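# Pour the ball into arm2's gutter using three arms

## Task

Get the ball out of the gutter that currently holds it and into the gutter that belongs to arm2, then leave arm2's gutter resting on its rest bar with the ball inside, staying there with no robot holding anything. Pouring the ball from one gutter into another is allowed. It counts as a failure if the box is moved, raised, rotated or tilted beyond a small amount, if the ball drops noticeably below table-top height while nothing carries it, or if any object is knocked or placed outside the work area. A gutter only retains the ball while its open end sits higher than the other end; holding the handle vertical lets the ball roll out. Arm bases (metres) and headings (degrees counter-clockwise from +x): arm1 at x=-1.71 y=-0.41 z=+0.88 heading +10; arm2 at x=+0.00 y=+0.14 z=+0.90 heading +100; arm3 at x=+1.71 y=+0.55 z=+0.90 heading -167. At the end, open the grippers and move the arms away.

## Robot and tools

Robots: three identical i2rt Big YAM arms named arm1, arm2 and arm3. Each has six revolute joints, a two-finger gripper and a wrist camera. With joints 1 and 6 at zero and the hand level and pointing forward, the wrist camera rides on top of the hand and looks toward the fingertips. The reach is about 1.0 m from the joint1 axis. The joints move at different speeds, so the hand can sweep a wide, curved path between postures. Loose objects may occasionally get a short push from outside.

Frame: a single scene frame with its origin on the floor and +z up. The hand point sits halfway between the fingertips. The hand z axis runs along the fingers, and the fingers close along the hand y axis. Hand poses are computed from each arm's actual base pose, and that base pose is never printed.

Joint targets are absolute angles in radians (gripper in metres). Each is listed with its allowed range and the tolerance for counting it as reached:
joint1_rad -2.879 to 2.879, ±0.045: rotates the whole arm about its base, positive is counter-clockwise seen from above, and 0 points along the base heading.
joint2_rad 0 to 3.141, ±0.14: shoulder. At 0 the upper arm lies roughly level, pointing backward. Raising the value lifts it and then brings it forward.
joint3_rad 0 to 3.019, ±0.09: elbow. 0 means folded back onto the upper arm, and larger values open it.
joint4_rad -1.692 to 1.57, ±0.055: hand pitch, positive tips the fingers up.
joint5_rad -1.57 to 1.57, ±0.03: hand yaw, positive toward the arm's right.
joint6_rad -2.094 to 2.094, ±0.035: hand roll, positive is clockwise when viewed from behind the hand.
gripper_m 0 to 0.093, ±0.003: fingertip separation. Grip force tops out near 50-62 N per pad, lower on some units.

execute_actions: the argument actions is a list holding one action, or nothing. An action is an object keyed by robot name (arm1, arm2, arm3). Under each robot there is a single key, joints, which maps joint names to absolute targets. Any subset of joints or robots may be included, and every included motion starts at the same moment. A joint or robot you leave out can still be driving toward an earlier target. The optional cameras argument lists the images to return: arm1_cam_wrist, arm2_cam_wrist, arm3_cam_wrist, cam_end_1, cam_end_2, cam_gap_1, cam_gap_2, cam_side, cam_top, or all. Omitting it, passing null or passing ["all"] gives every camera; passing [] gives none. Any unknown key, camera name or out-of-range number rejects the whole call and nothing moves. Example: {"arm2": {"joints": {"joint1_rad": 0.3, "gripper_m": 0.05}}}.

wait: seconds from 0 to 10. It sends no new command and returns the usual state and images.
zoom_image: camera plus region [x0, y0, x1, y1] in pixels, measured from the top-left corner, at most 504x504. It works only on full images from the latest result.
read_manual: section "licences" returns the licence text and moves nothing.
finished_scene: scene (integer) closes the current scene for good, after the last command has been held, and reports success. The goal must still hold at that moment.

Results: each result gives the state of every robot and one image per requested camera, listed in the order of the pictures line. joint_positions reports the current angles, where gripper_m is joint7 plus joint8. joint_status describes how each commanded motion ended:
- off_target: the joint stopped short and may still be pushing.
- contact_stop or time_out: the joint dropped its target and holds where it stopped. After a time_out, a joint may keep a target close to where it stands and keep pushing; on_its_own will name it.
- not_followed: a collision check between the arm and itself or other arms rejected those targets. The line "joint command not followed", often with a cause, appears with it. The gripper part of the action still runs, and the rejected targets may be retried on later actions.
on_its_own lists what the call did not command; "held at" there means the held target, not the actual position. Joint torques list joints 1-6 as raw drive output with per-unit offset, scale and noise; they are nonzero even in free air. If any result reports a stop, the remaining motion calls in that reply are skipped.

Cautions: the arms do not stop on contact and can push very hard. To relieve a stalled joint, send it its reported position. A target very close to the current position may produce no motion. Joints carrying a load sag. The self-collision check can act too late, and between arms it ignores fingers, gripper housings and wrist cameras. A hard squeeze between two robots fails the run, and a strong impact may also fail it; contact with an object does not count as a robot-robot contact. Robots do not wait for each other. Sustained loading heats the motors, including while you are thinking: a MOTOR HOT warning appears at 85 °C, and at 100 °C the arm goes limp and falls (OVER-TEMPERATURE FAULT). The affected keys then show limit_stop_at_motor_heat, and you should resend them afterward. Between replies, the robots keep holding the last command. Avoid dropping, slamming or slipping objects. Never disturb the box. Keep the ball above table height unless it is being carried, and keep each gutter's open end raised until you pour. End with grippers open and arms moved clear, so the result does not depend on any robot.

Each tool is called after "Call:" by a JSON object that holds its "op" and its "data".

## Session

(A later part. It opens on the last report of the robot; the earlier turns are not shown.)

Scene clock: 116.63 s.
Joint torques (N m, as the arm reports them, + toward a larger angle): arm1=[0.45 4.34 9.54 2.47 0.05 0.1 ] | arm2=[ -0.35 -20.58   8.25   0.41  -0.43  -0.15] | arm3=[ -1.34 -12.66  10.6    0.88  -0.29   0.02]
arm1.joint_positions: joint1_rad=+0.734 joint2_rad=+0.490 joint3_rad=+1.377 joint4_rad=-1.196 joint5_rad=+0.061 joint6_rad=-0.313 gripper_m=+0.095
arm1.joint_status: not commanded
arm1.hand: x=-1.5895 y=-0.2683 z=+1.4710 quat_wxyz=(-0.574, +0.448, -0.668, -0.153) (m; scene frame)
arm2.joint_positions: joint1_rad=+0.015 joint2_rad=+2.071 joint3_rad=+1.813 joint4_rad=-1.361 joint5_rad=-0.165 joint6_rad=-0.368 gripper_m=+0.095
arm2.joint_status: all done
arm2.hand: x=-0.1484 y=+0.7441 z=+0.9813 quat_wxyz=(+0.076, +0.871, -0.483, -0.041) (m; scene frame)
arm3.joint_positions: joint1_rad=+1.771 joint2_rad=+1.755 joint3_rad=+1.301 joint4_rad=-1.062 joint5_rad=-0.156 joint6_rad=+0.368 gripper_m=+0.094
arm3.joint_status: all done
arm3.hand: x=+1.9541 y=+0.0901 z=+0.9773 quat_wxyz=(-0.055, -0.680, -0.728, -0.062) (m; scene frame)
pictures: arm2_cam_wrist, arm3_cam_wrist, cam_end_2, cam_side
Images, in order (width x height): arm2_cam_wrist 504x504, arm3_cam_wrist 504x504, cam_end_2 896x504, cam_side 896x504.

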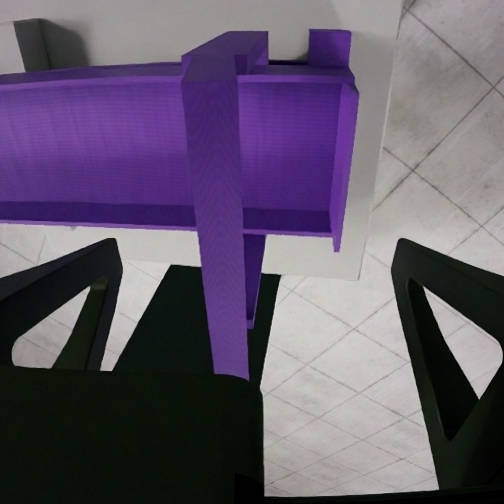

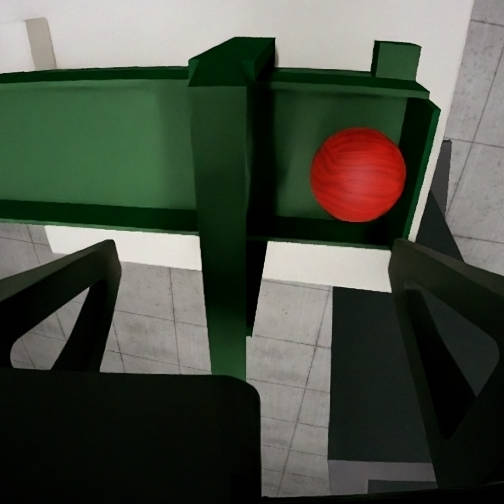

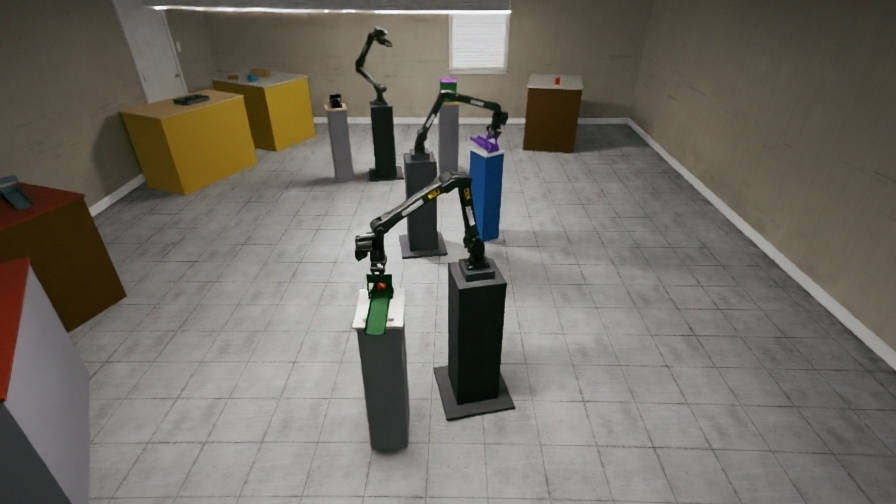

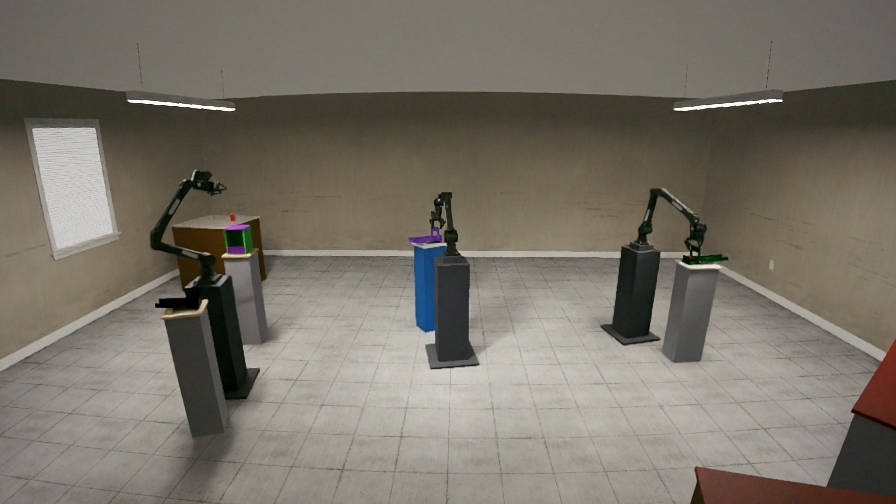

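Call:
{"op": "execute_actions", "data": {"actions": [{"arm2":{"joints":{"gripper_m":0.0}},"arm3":{"joints":{"gripper_m":0.0}}}], "cameras": ["arm2_cam_wrist","arm3_cam_wrist","cam_side","cam_end_2"]}}

Scene clock: 121.90 s.
Joint torques (N m, as the arm reports them, + toward a larger angle): arm1=[0.45 4.31 9.53 2.47 0.05 0.09] | arm2=[  0.13 -21.03   8.32   0.35   0.04  -0.11] | arm3=[ -1.12 -12.24  10.48   0.73   0.17   0.  ]
arm1.joint_positions: joint1_rad=+0.734 joint2_rad=+0.490 joint3_rad=+1.377 joint4_rad=-1.196 joint5_rad=+0.061 joint6_rad=-0.313 gripper_m=+0.095
arm1.joint_status: not commanded
arm1.hand: x=-1.5895 y=-0.2683 z=+1.4710 quat_wxyz=(-0.574, +0.448, -0.668, -0.153) (m; scene frame)
arm2.joint_positions: joint1_rad=+0.013 joint2_rad=+2.071 joint3_rad=+1.813 joint4_rad=-1.361 joint5_rad=-0.174 joint6_rad=-0.372 gripper_m=+0.012
arm2.joint_status: gripper_m off_target (ended at +0.012, target +0.000)
arm2.hand: x=-0.1492 y=+0.7441 z=+0.9815 quat_wxyz=(+0.079, +0.872, -0.482, -0.045) (m; scene frame)
arm3.joint_positions: joint1_rad=+1.768 joint2_rad=+1.755 joint3_rad=+1.301 joint4_rad=-1.058 joint5_rad=-0.169 joint6_rad=+0.370 gripper_m=+0.011
arm3.joint_status: gripper_m off_target (ended at +0.011, target +0.000)
arm3.hand: x=+1.9552 y=+0.0895 z=+0.9777 quat_wxyz=(-0.059, -0.681, -0.726, -0.067) (m; scene frame)
pictures: arm2_cam_wrist, arm3_cam_wrist, cam_end_2, cam_side
Images, in order (width x height): arm2_cam_wrist 504x504, arm3_cam_wrist 504x504, cam_end_2 896x504, cam_side 896x504.

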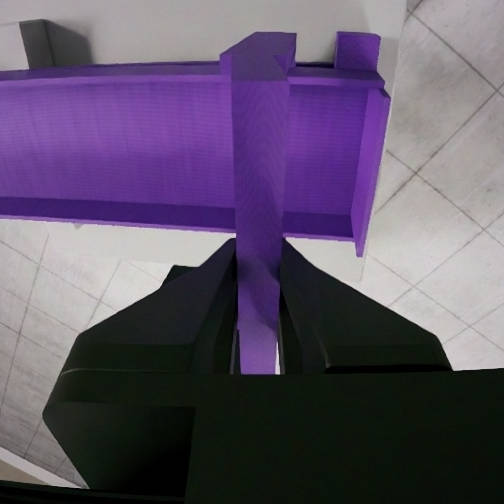

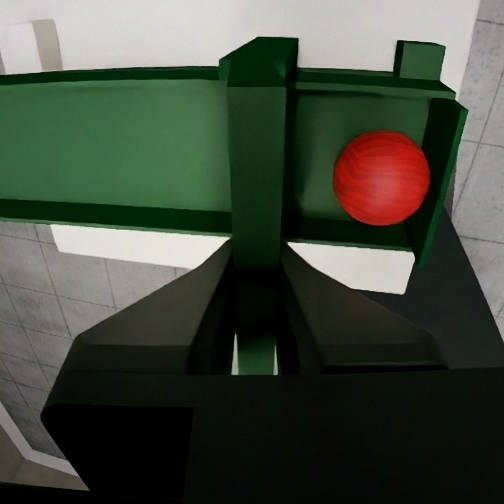

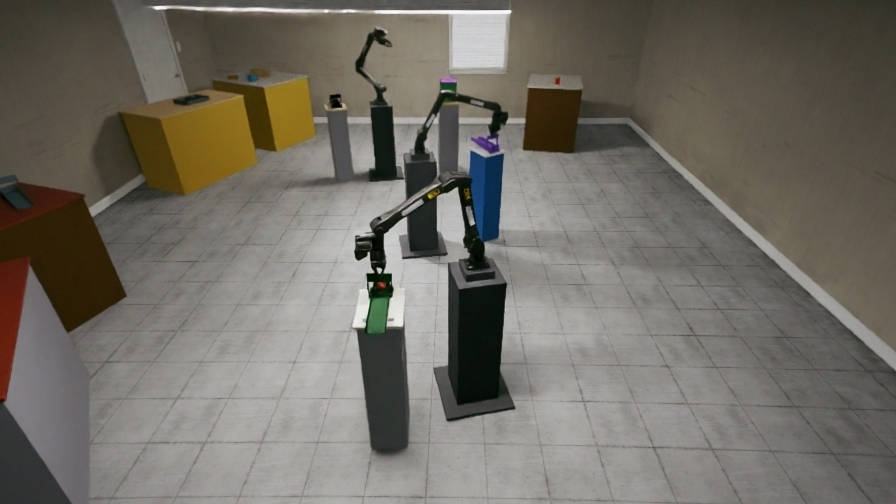

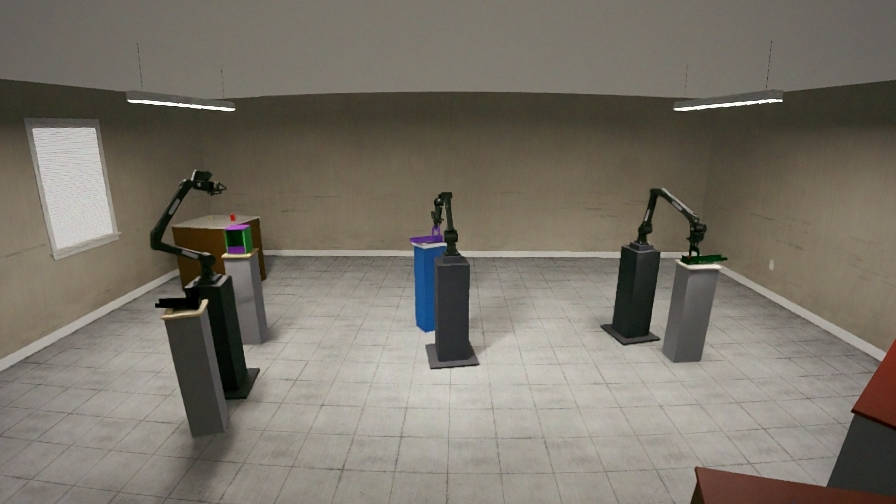

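Call:
{"op": "execute_actions", "data": {"actions": [{"arm2":{"joints":{"joint2_rad":2.063,"joint3_rad":1.95,"joint4_rad":-1.49}},"arm3":{"joints":{"joint2_rad":1.72,"joint3_rad":1.40,"joint4_rad":-1.17,"joint5_rad":-0.2}}}], "cameras": []}}

Call:
{"op": "execute_actions", "data": {"actions": [{"arm2":{"joints":{"joint2_rad":2.0,"joint3_rad":2.1,"joint4_rad":-1.64,"joint5_rad":-0.35}},"arm3":{"joints":{"joint2_rad":1.68,"joint3_rad":1.55,"joint4_rad":-1.30,"joint5_rad":-0.4}}}], "cameras": ["arm2_cam_wrist","arm3_cam_wrist","cam_side","cam_end_2"]}}

Scene clock: 129.90 s.
Joint torques (N m, as the arm reports them, + toward a larger angle): arm1=[0.47 4.31 9.52 2.47 0.05 0.1 ] | arm2=[  0.23 -22.53  13.71  -0.56  -0.36  -0.14] | arm3=[ -1.22 -15.33  15.65  -0.02  -0.41  -0.01]
arm1.joint_positions: joint1_rad=+0.734 joint2_rad=+0.490 joint3_rad=+1.377 joint4_rad=-1.196 joint5_rad=+0.061 joint6_rad=-0.313 gripper_m=+0.095
arm1.joint_status: not commanded
arm1.hand: x=-1.5895 y=-0.2683 z=+1.4710 quat_wxyz=(-0.574, +0.448, -0.668, -0.153) (m; scene frame)
arm2.joint_positions: joint1_rad=+0.013 joint2_rad=+2.071 joint3_rad=+1.887 joint4_rad=-1.478 joint5_rad=-0.166 joint6_rad=-0.371 gripper_m=+0.012
arm2.joint_status: all done
arm2.hand: x=-0.1469 y=+0.7406 z=+1.0097 quat_wxyz=(+0.093, +0.870, -0.484, -0.028) (m; scene frame)
arm3.joint_positions: joint1_rad=+1.765 joint2_rad=+1.754 joint3_rad=+1.344 joint4_rad=-1.161 joint5_rad=-0.192 joint6_rad=+0.372 gripper_m=+0.011
arm3.joint_status: all done
arm3.hand: x=+1.9542 y=+0.0977 z=+0.9929 quat_wxyz=(-0.036, -0.685, -0.723, -0.089) (m; scene frame)
pictures: none
No camera images: the call's "cameras" was empty. Leave "cameras" out to get every camera's image.

Scene clock: 131.27 s.
Joint torques (N m, as the arm reports them, + toward a larger angle): arm1=[0.48 4.34 9.53 2.47 0.05 0.1 ] | arm2=[  0.25 -23.53  13.72  -0.46  -0.81  -0.14] | arm3=[ -1.09 -14.04  15.79   0.22  -0.62  -0.04]
arm1.joint_positions: joint1_rad=+0.734 joint2_rad=+0.490 joint3_rad=+1.377 joint4_rad=-1.196 joint5_rad=+0.061 joint6_rad=-0.313 gripper_m=+0.095
arm1.joint_status: not commanded
arm1.hand: x=-1.5895 y=-0.2683 z=+1.4710 quat_wxyz=(-0.574, +0.448, -0.668, -0.153) (m; scene frame)
arm2.joint_positions: joint1_rad=+0.013 joint2_rad=+2.020 joint3_rad=+2.042 joint4_rad=-1.629 joint5_rad=-0.343 joint6_rad=-0.371 gripper_m=+0.012
arm2.joint_status: all done
arm2.hand: x=-0.1772 y=+0.7406 z=+1.1061 quat_wxyz=(+0.128, +0.861, -0.479, -0.113) (m; scene frame)
arm3.joint_positions: joint1_rad=+1.765 joint2_rad=+1.700 joint3_rad=+1.503 joint4_rad=-1.293 joint5_rad=-0.390 joint6_rad=+0.372 gripper_m=+0.011
arm3.joint_status: all done
arm3.hand: x=+1.9936 y=+0.0896 z=+1.0880 quat_wxyz=(-0.110, -0.668, -0.717, -0.164) (m; scene frame)
pictures: arm2_cam_wrist, arm3_cam_wrist, cam_end_2, cam_side
Images, in order (width x height): arm2_cam_wrist 504x504, arm3_cam_wrist 504x504, cam_end_2 896x504, cam_side 896x504.

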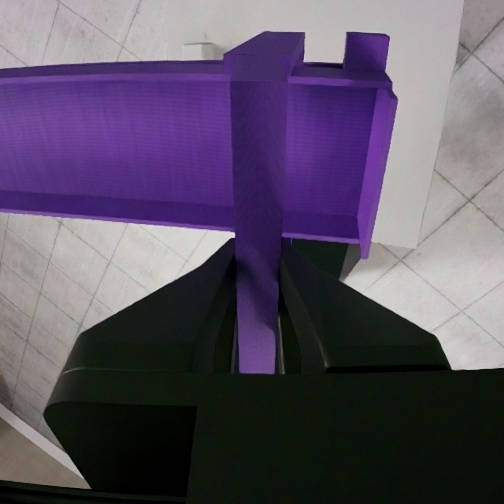

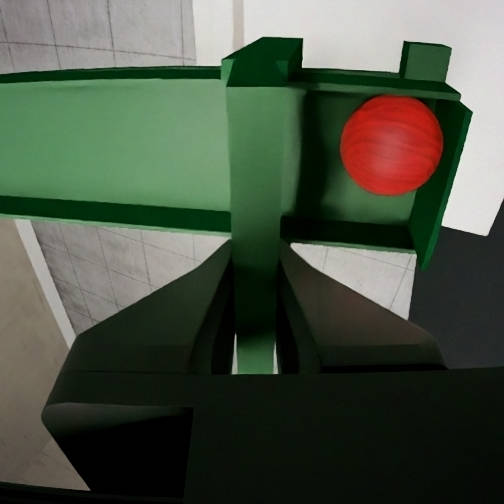

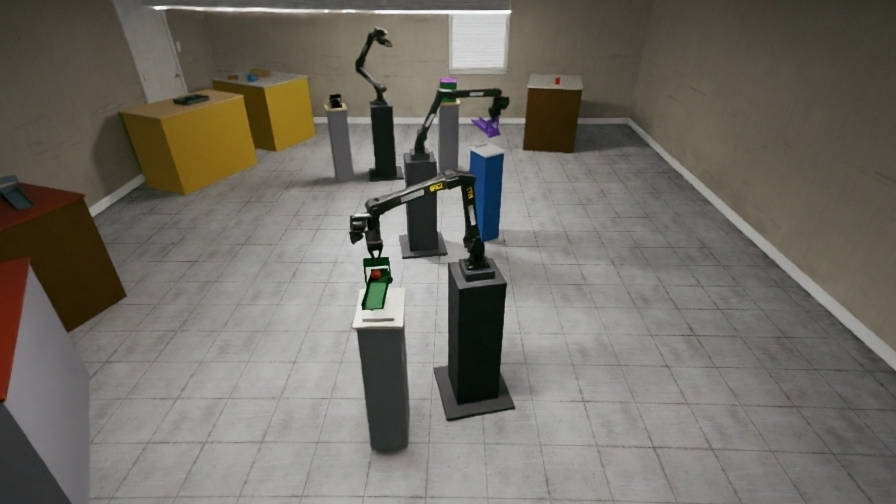

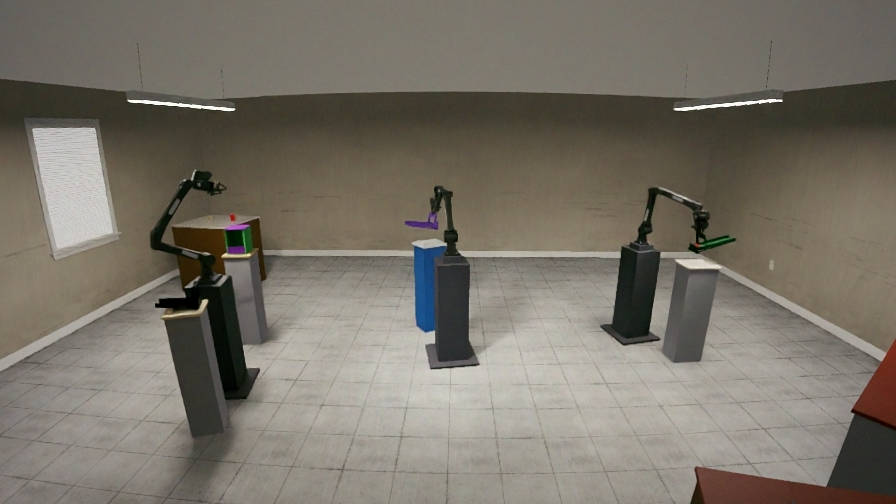

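Call:
{"op": "execute_actions", "data": {"actions": [{"arm2":{"joints":{"joint4_rad":-1.3,"joint5_rad":0,"joint6_rad":1.58}},"arm3":{"joints":{"joint4_rad":-1.04,"joint5_rad":-0.27,"joint6_rad":0.95}}}], "cameras": ["arm3_cam_wrist","cam_side"]}}

Call:
{"op": "execute_actions", "data": {"actions": [{"arm2":{"joints":{"joint1_rad":-0.8}},"arm3":{"joints":{"joint4_rad":-0.96,"joint5_rad":0,"joint6_rad":1.58}}}], "cameras": ["arm3_cam_wrist","cam_side","cam_top"]}}

Scene clock: 146.93 s.
Joint torques (N m, as the arm reports them, + toward a larger angle): arm1=[0.45 4.35 9.53 2.47 0.05 0.1 ] | arm2=[  0.3  -23.9   14.22   1.37   0.01  -0.04] | arm3=[ -1.09 -14.52  16.18   1.56  -0.21  -0.01]
arm1.joint_positions: joint1_rad=+0.734 joint2_rad=+0.490 joint3_rad=+1.377 joint4_rad=-1.196 joint5_rad=+0.061 joint6_rad=-0.313 gripper_m=+0.095
arm1.joint_status: not commanded
arm1.hand: x=-1.5895 y=-0.2683 z=+1.4710 quat_wxyz=(-0.574, +0.448, -0.668, -0.153) (m; scene frame)
arm2.joint_positions: joint1_rad=+0.013 joint2_rad=+2.020 joint3_rad=+2.042 joint4_rad=-1.319 joint5_rad=-0.002 joint6_rad=+1.572 gripper_m=+0.012
arm2.joint_status: all done
arm2.hand: x=-0.1352 y=+0.8252 z=+1.1041 quat_wxyz=(+0.011, +0.095, -0.987, -0.128) (m; scene frame)
arm3.joint_positions: joint1_rad=+1.765 joint2_rad=+1.700 joint3_rad=+1.503 joint4_rad=-1.061 joint5_rad=-0.269 joint6_rad=+0.942 gripper_m=+0.011
arm3.joint_status: all done
arm3.hand: x=+1.9983 y=+0.0315 z=+1.0920 quat_wxyz=(-0.167, -0.835, -0.511, -0.116) (m; scene frame)
pictures: arm3_cam_wrist, cam_side
Images, in order (width x height): arm3_cam_wrist 504x504, cam_side 896x504.

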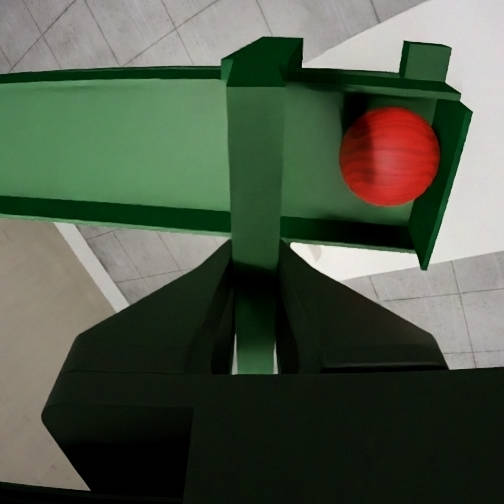

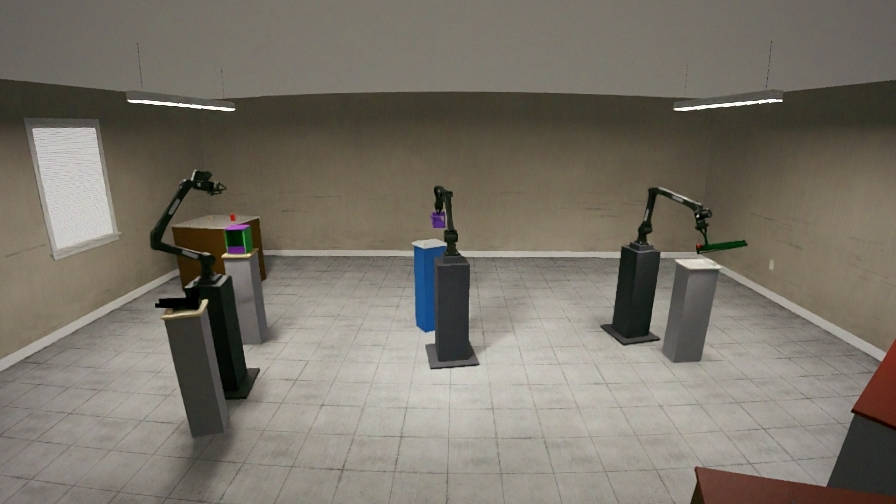

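Scene clock: 148.97 s.
Joint torques (N m, as the arm reports them, + toward a larger angle): arm1=[0.48 4.33 9.53 2.47 0.05 0.1 ] | arm2=[ -0.41 -23.89  14.27   0.84   0.    -0.03] | arm3=[ -1.09 -14.56  16.27   1.71   0.12   0.02]
arm1.joint_positions: joint1_rad=+0.734 joint2_rad=+0.490 joint3_rad=+1.377 joint4_rad=-1.196 joint5_rad=+0.061 joint6_rad=-0.313 gripper_m=+0.095
arm1.joint_status: not commanded
arm1.hand: x=-1.5895 y=-0.2683 z=+1.4710 quat_wxyz=(-0.574, +0.448, -0.668, -0.153) (m; scene frame)
arm2.joint_positions: joint1_rad=-0.793 joint2_rad=+2.020 joint3_rad=+2.042 joint4_rad=-1.307 joint5_rad=-0.001 joint6_rad=+1.576 gripper_m=+0.012
arm2.joint_status: all done
arm2.hand: x=+0.4003 y=+0.7142 z=+1.1102 quat_wxyz=(-0.047, -0.300, -0.944, -0.130) (m; scene frame)
arm3.joint_positions: joint1_rad=+1.765 joint2_rad=+1.700 joint3_rad=+1.503 joint4_rad=-0.984 joint5_rad=-0.004 joint6_rad=+1.572 gripper_m=+0.011
arm3.joint_status: all done
arm3.hand: x=+1.9657 y=-0.0051 z=+1.0927 quat_wxyz=(-0.189, -0.959, -0.207, -0.043) (m; scene frame)
pictures: arm3_cam_wrist, cam_side, cam_top
Images, in order (width x height): arm3_cam_wrist 504x504, cam_side 896x504, cam_top 896x504.

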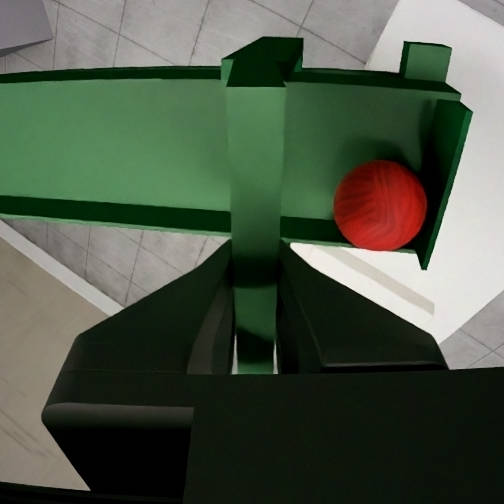

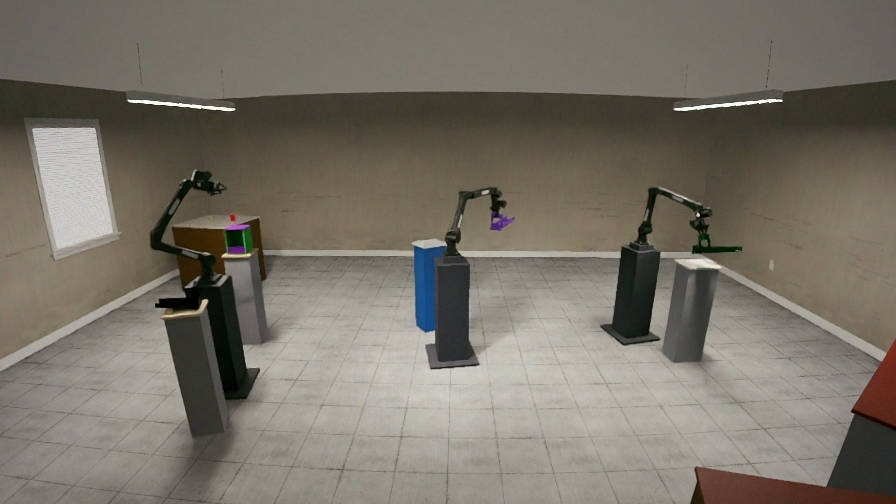

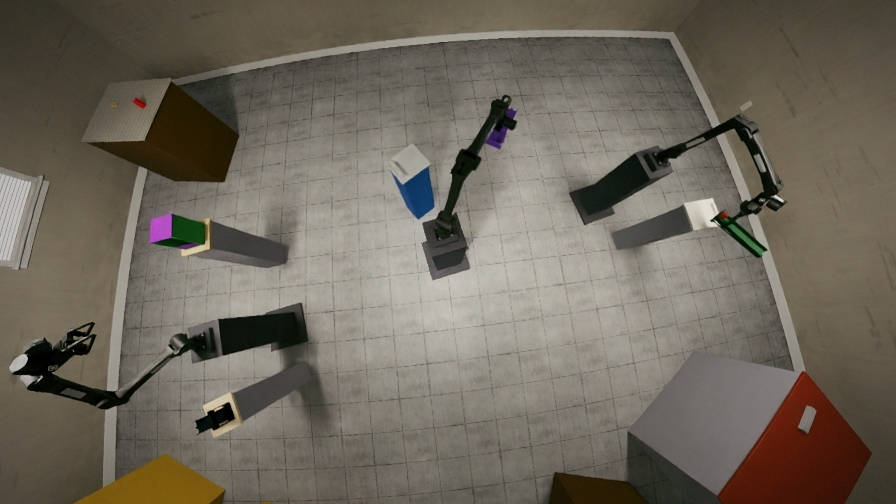

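Call:
{"op": "execute_actions", "data": {"actions": [{"arm2":{"joints":{"joint1_rad":-1.51,"joint2_rad":2.064,"joint3_rad":1.86,"joint4_rad":-1.07}},"arm3":{"joints":{"joint1_rad":0.7,"joint2_rad":1.75,"joint3_rad":1.75,"joint4_rad":-1.15}}}], "cameras": ["arm3_cam_wrist","cam_side","cam_top"]}}

Scene clock: 167.73 s.
Joint torques (N m, as the arm reports them, + toward a larger angle): arm1=[0.47 4.34 9.54 2.47 0.05 0.1 ] | arm2=[ -0.71 -25.5    9.52   1.04   0.02  -0.08] | arm3=[ -0.09 -15.51  16.84   0.72  -0.12  -0.02]
arm1.joint_positions: joint1_rad=+0.734 joint2_rad=+0.490 joint3_rad=+1.377 joint4_rad=-1.196 joint5_rad=+0.061 joint6_rad=-0.313 gripper_m=+0.095
arm1.joint_status: not commanded
arm1.hand: x=-1.5895 y=-0.2683 z=+1.4710 quat_wxyz=(-0.574, +0.448, -0.668, -0.153) (m; scene frame)
arm2.joint_positions: joint1_rad=-1.505 joint2_rad=+2.097 joint3_rad=+1.854 joint4_rad=-1.082 joint5_rad=-0.002 joint6_rad=+1.577 gripper_m=+0.012
arm2.joint_status: all done
arm2.hand: x=+0.6795 y=+0.3120 z=+0.9970 quat_wxyz=(-0.082, -0.611, -0.782, -0.094) (m; scene frame)
arm3.joint_positions: joint1_rad=+0.694 joint2_rad=+1.771 joint3_rad=+1.697 joint4_rad=-1.148 joint5_rad=+0.004 joint6_rad=+1.576 gripper_m=+0.011
arm3.joint_status: all done
arm3.hand: x=+1.3362 y=+0.0447 z=+1.1267 quat_wxyz=(-0.164, -0.933, +0.315, +0.056) (m; scene frame)
pictures: arm3_cam_wrist, cam_side, cam_top
Images, in order (width x height): arm3_cam_wrist 504x504, cam_side 896x504, cam_top 896x504.

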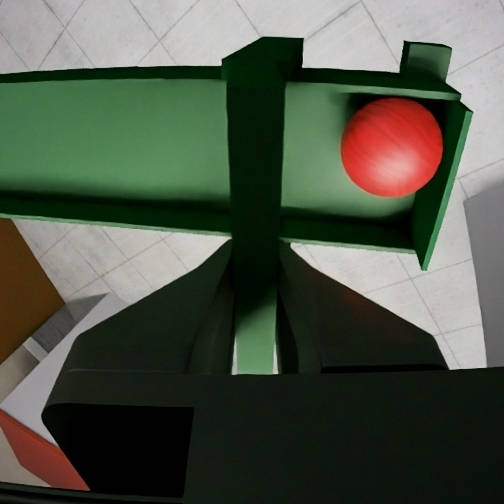

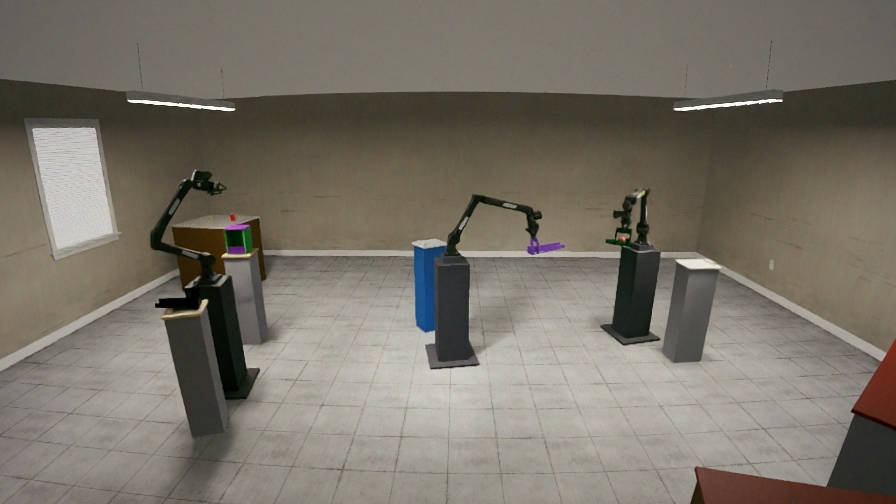

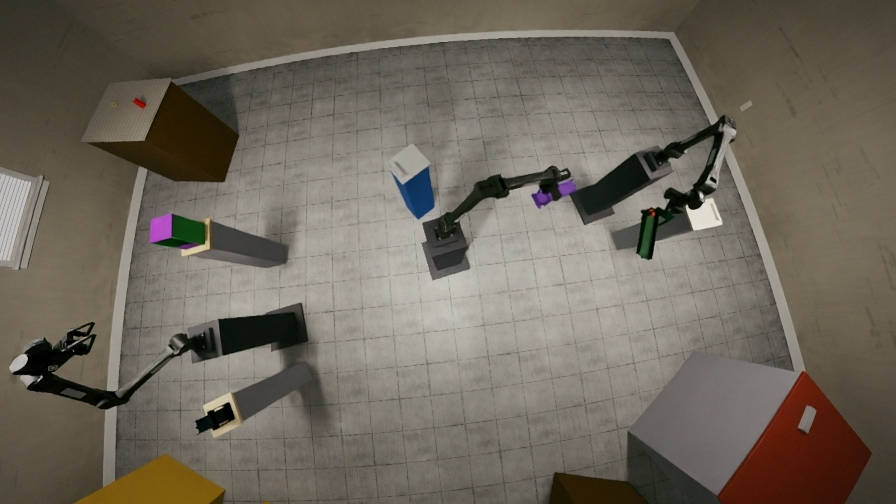

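Call:
{"op": "execute_actions", "data": {"actions": [{"arm3":{"joints":{"joint1_rad":0.35,"joint2_rad":1.97,"joint3_rad":2.10,"joint4_rad":-1.31}}}], "cameras": []}}

Call:
{"op": "execute_actions", "data": {"actions": [{"arm3":{"joints":{"joint1_rad":0.005}}}], "cameras": ["arm2_cam_wrist","arm3_cam_wrist","cam_side","cam_top","cam_gap_2","cam_end_2"]}}

Scene clock: 172.23 s.
Joint torques (N m, as the arm reports them, + toward a larger angle): arm1=[0.49 4.35 9.53 2.48 0.05 0.1 ] | arm2=[ -0.06 -25.7    9.56   0.97   0.03  -0.08] | arm3=[ -1.64 -19.    17.97   0.56  -0.08  -0.03]
arm1.joint_positions: joint1_rad=+0.734 joint2_rad=+0.490 joint3_rad=+1.377 joint4_rad=-1.196 joint5_rad=+0.061 joint6_rad=-0.313 gripper_m=+0.095
arm1.joint_status: not commanded
arm1.hand: x=-1.5895 y=-0.2683 z=+1.4710 quat_wxyz=(-0.574, +0.448, -0.668, -0.153) (m; scene frame)
arm2.joint_positions: joint1_rad=-1.505 joint2_rad=+2.097 joint3_rad=+1.854 joint4_rad=-1.082 joint5_rad=-0.002 joint6_rad=+1.577 gripper_m=+0.012
arm2.joint_status: not commanded
arm2.hand: x=+0.6795 y=+0.3120 z=+0.9970 quat_wxyz=(-0.082, -0.611, -0.782, -0.094) (m; scene frame)
arm3.joint_positions: joint1_rad=+0.360 joint2_rad=+2.008 joint3_rad=+2.036 joint4_rad=-1.307 joint5_rad=+0.001 joint6_rad=+1.577 gripper_m=+0.011
arm3.joint_status: all done
arm3.hand: x=+1.1366 y=+0.1588 z=+1.1178 quat_wxyz=(-0.129, -0.872, +0.468, +0.068) (m; scene frame)
pictures: none
No camera images: the call's "cameras" was empty. Leave "cameras" out to get every camera's image.

Scene clock: 173.97 s.
Joint torques (N m, as the arm reports them, + toward a larger angle): arm1=[0.46 4.33 9.54 2.48 0.05 0.1 ] | arm2=[ -0.28 -25.37   9.48   1.08   0.03  -0.07] | arm3=[ -1.21 -19.36  17.99   0.62  -0.02  -0.05]
arm1.joint_positions: joint1_rad=+0.734 joint2_rad=+0.490 joint3_rad=+1.377 joint4_rad=-1.196 joint5_rad=+0.061 joint6_rad=-0.313 gripper_m=+0.095
arm1.joint_status: not commanded
arm1.hand: x=-1.5895 y=-0.2683 z=+1.4710 quat_wxyz=(-0.574, +0.448, -0.668, -0.153) (m; scene frame)
arm2.joint_positions: joint1_rad=-1.505 joint2_rad=+2.097 joint3_rad=+1.854 joint4_rad=-1.082 joint5_rad=-0.002 joint6_rad=+1.577 gripper_m=+0.012
arm2.joint_status: not commanded
arm2.hand: x=+0.6795 y=+0.3120 z=+0.9970 quat_wxyz=(-0.082, -0.611, -0.782, -0.094) (m; scene frame)
arm3.joint_positions: joint1_rad=+0.014 joint2_rad=+2.008 joint3_rad=+2.036 joint4_rad=-1.307 joint5_rad=+0.000 joint6_rad=+1.578 gripper_m=+0.011
arm3.joint_status: all done
arm3.hand: x=+1.0395 y=+0.3775 z=+1.1177 quat_wxyz=(-0.115, -0.778, +0.611, +0.089) (m; scene frame)
pictures: arm2_cam_wrist, arm3_cam_wrist, cam_end_2, cam_gap_2, cam_side, cam_top
Images, in order (width x height): arm2_cam_wrist 504x504, arm3_cam_wrist 504x504, cam_end_2 896x504, cam_gap_2 896x504, cam_side 896x504, cam_top 896x504.

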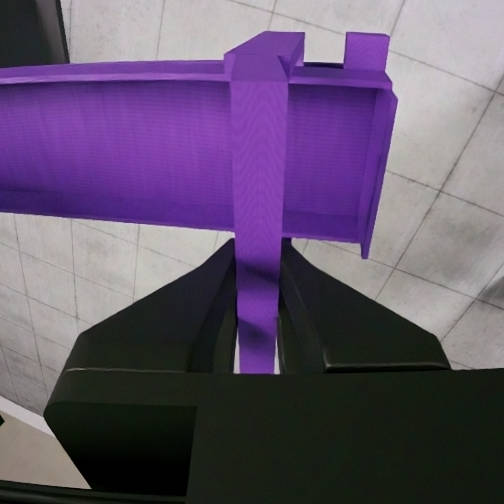

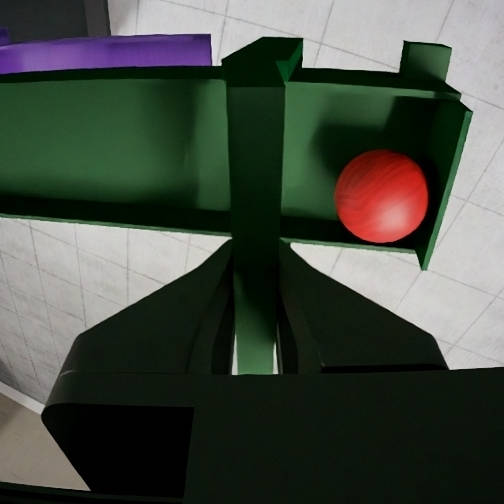

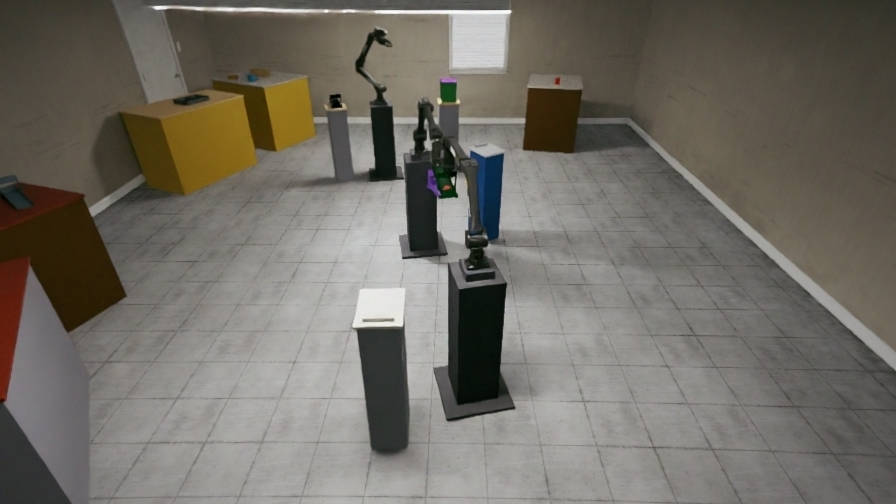

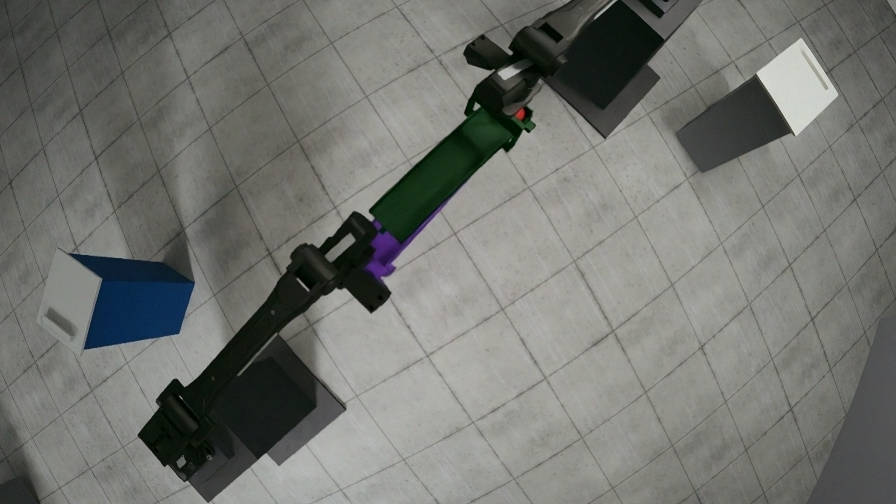

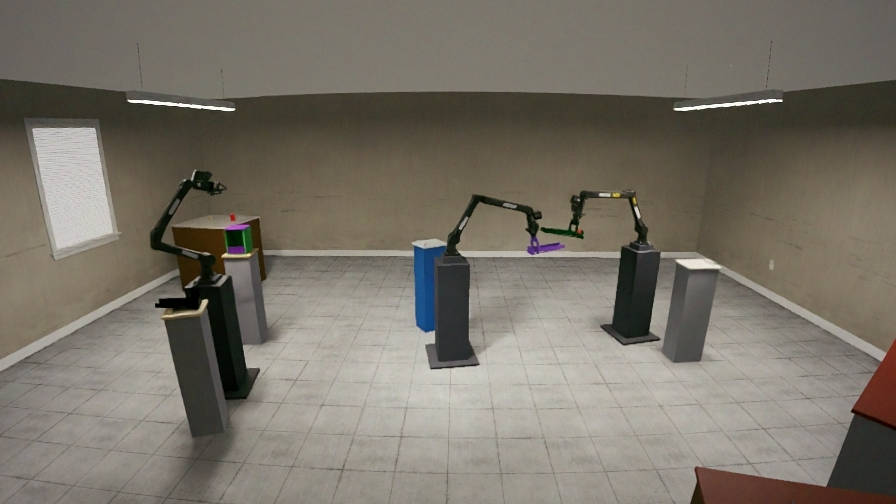

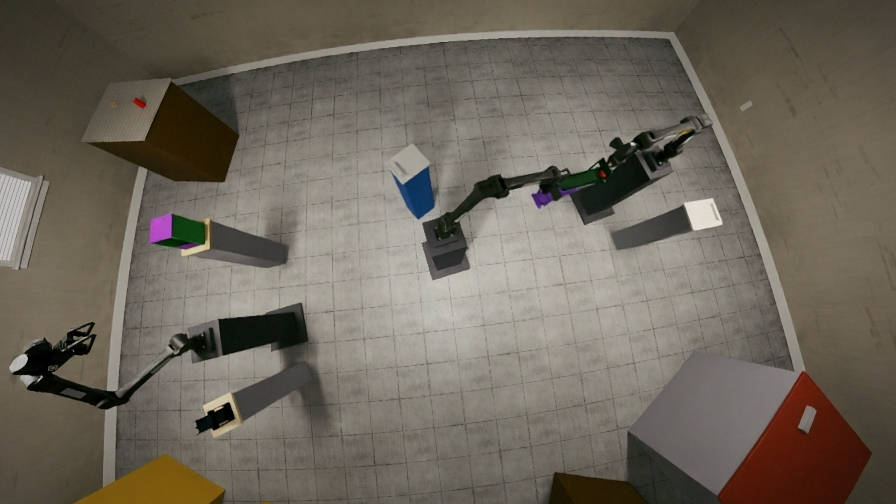

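Call:
{"op": "zoom_image", "data": {"camera": "cam_end_2", "region": [390, 120, 510, 230]}}

Call:
{"op": "zoom_image", "data": {"camera": "cam_side", "region": [500, 180, 620, 270]}}

Call:
{"op": "zoom_image", "data": {"camera": "cam_gap_2", "region": [280, 60, 560, 320]}}

Region (390, 120, 510, 230) of cam_end_2's 896x504 image, scaled by 4.200, with more detail than that image has; it fills the top 462 rows of this view, and the rest is white.

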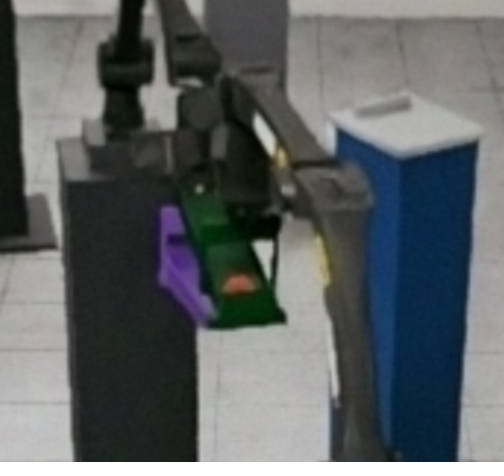

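Region (500, 180, 620, 270) of cam_side's 896x504 image, scaled by 4.200, with more detail than that image has; it fills the top 378 rows of this view, and the rest is white.

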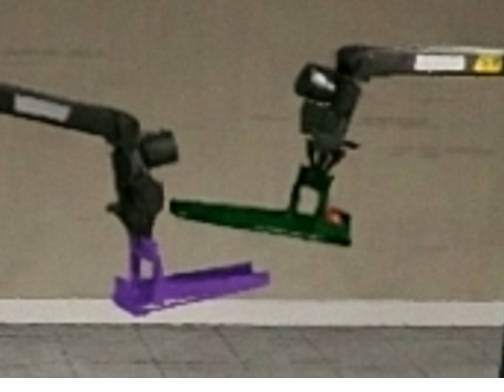

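Region (280, 60, 560, 320) of cam_gap_2's 896x504 image, scaled by 1.800, with more detail than that image has; it fills the top 468 rows of this view, and the rest is white.

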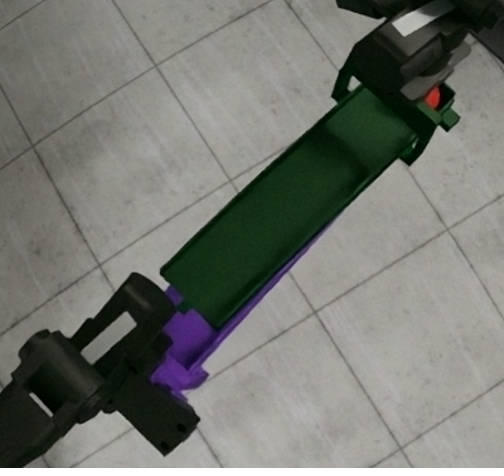

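Call:
{"op": "execute_actions", "data": {"actions": [{"arm3":{"joints":{"joint4_rad":-1.45}}}], "cameras": ["arm3_cam_wrist","cam_side","cam_gap_2"]}}

Call:
{"op": "zoom_image", "data": {"camera": "cam_side", "region": [500, 180, 620, 270]}}

Scene clock: 190.97 s.
Joint torques (N m, as the arm reports them, + toward a larger angle): arm1=[0.5  4.35 9.54 2.46 0.05 0.1 ] | arm2=[ -0.03 -25.58   9.55   0.94   0.04  -0.07] | arm3=[ -1.54 -19.22  17.7    0.31  -0.02  -0.02]
arm1.joint_positions: joint1_rad=+0.734 joint2_rad=+0.490 joint3_rad=+1.377 joint4_rad=-1.196 joint5_rad=+0.061 joint6_rad=-0.313 gripper_m=+0.095
arm1.joint_status: not commanded
arm1.hand: x=-1.5895 y=-0.2683 z=+1.4710 quat_wxyz=(-0.574, +0.448, -0.668, -0.153) (m; scene frame)
arm2.joint_positions: joint1_rad=-1.505 joint2_rad=+2.097 joint3_rad=+1.854 joint4_rad=-1.082 joint5_rad=-0.002 joint6_rad=+1.577 gripper_m=+0.012
arm2.joint_status: not commanded
arm2.hand: x=+0.6795 y=+0.3120 z=+0.9970 quat_wxyz=(-0.082, -0.611, -0.782, -0.094) (m; scene frame)
arm3.joint_positions: joint1_rad=+0.014 joint2_rad=+2.008 joint3_rad=+2.036 joint4_rad=-1.444 joint5_rad=+0.000 joint6_rad=+1.578 gripper_m=+0.011
arm3.joint_status: all done
arm3.hand: x=+1.0715 y=+0.3855 z=+1.1103 quat_wxyz=(-0.061, -0.784, +0.616, +0.047) (m; scene frame)
pictures: arm3_cam_wrist, cam_gap_2, cam_side
Images, in order (width x height): arm3_cam_wrist 504x504, cam_gap_2 896x504, cam_side 896x504.

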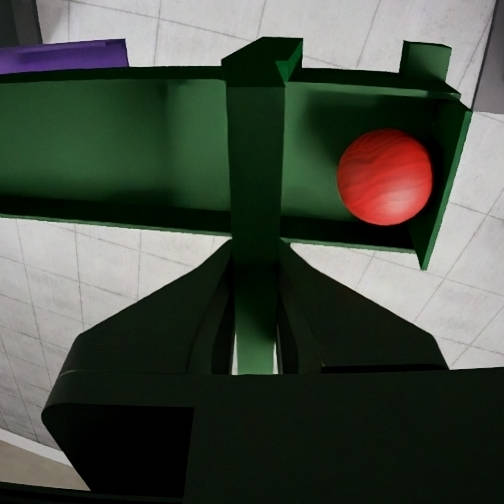

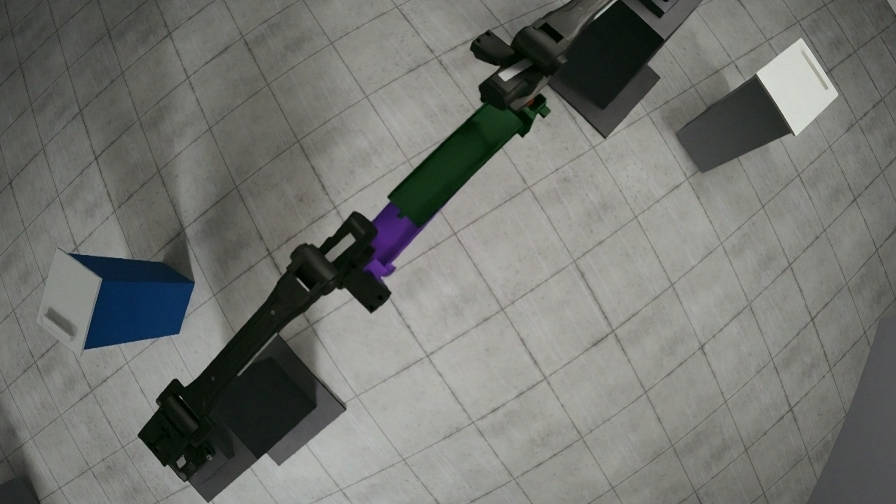

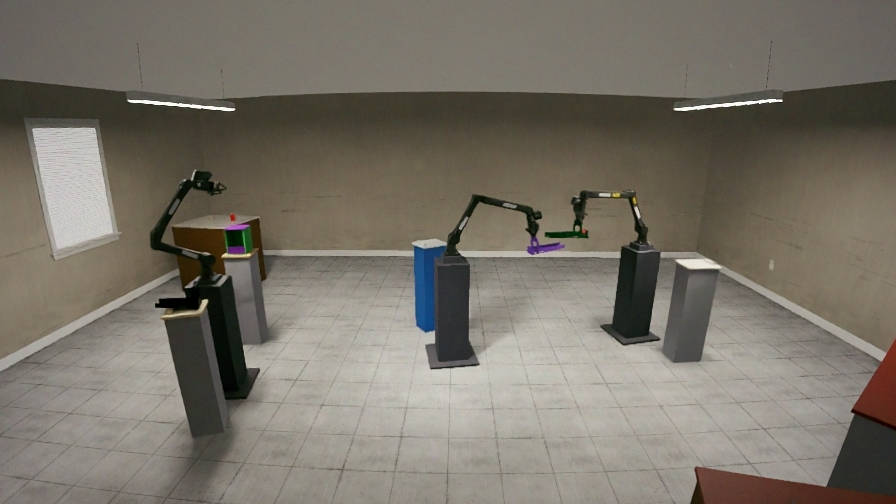

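Region (500, 180, 620, 270) of cam_side's 896x504 image, scaled by 4.200, with more detail than that image has; it fills the top 378 rows of this view, and the rest is white.

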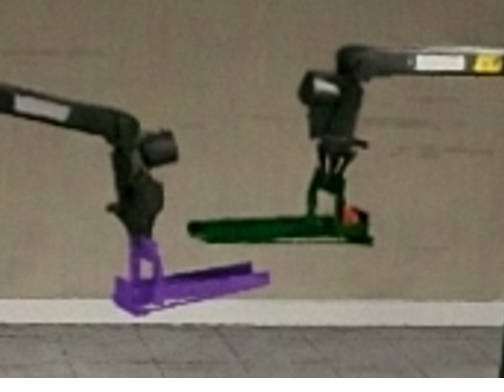

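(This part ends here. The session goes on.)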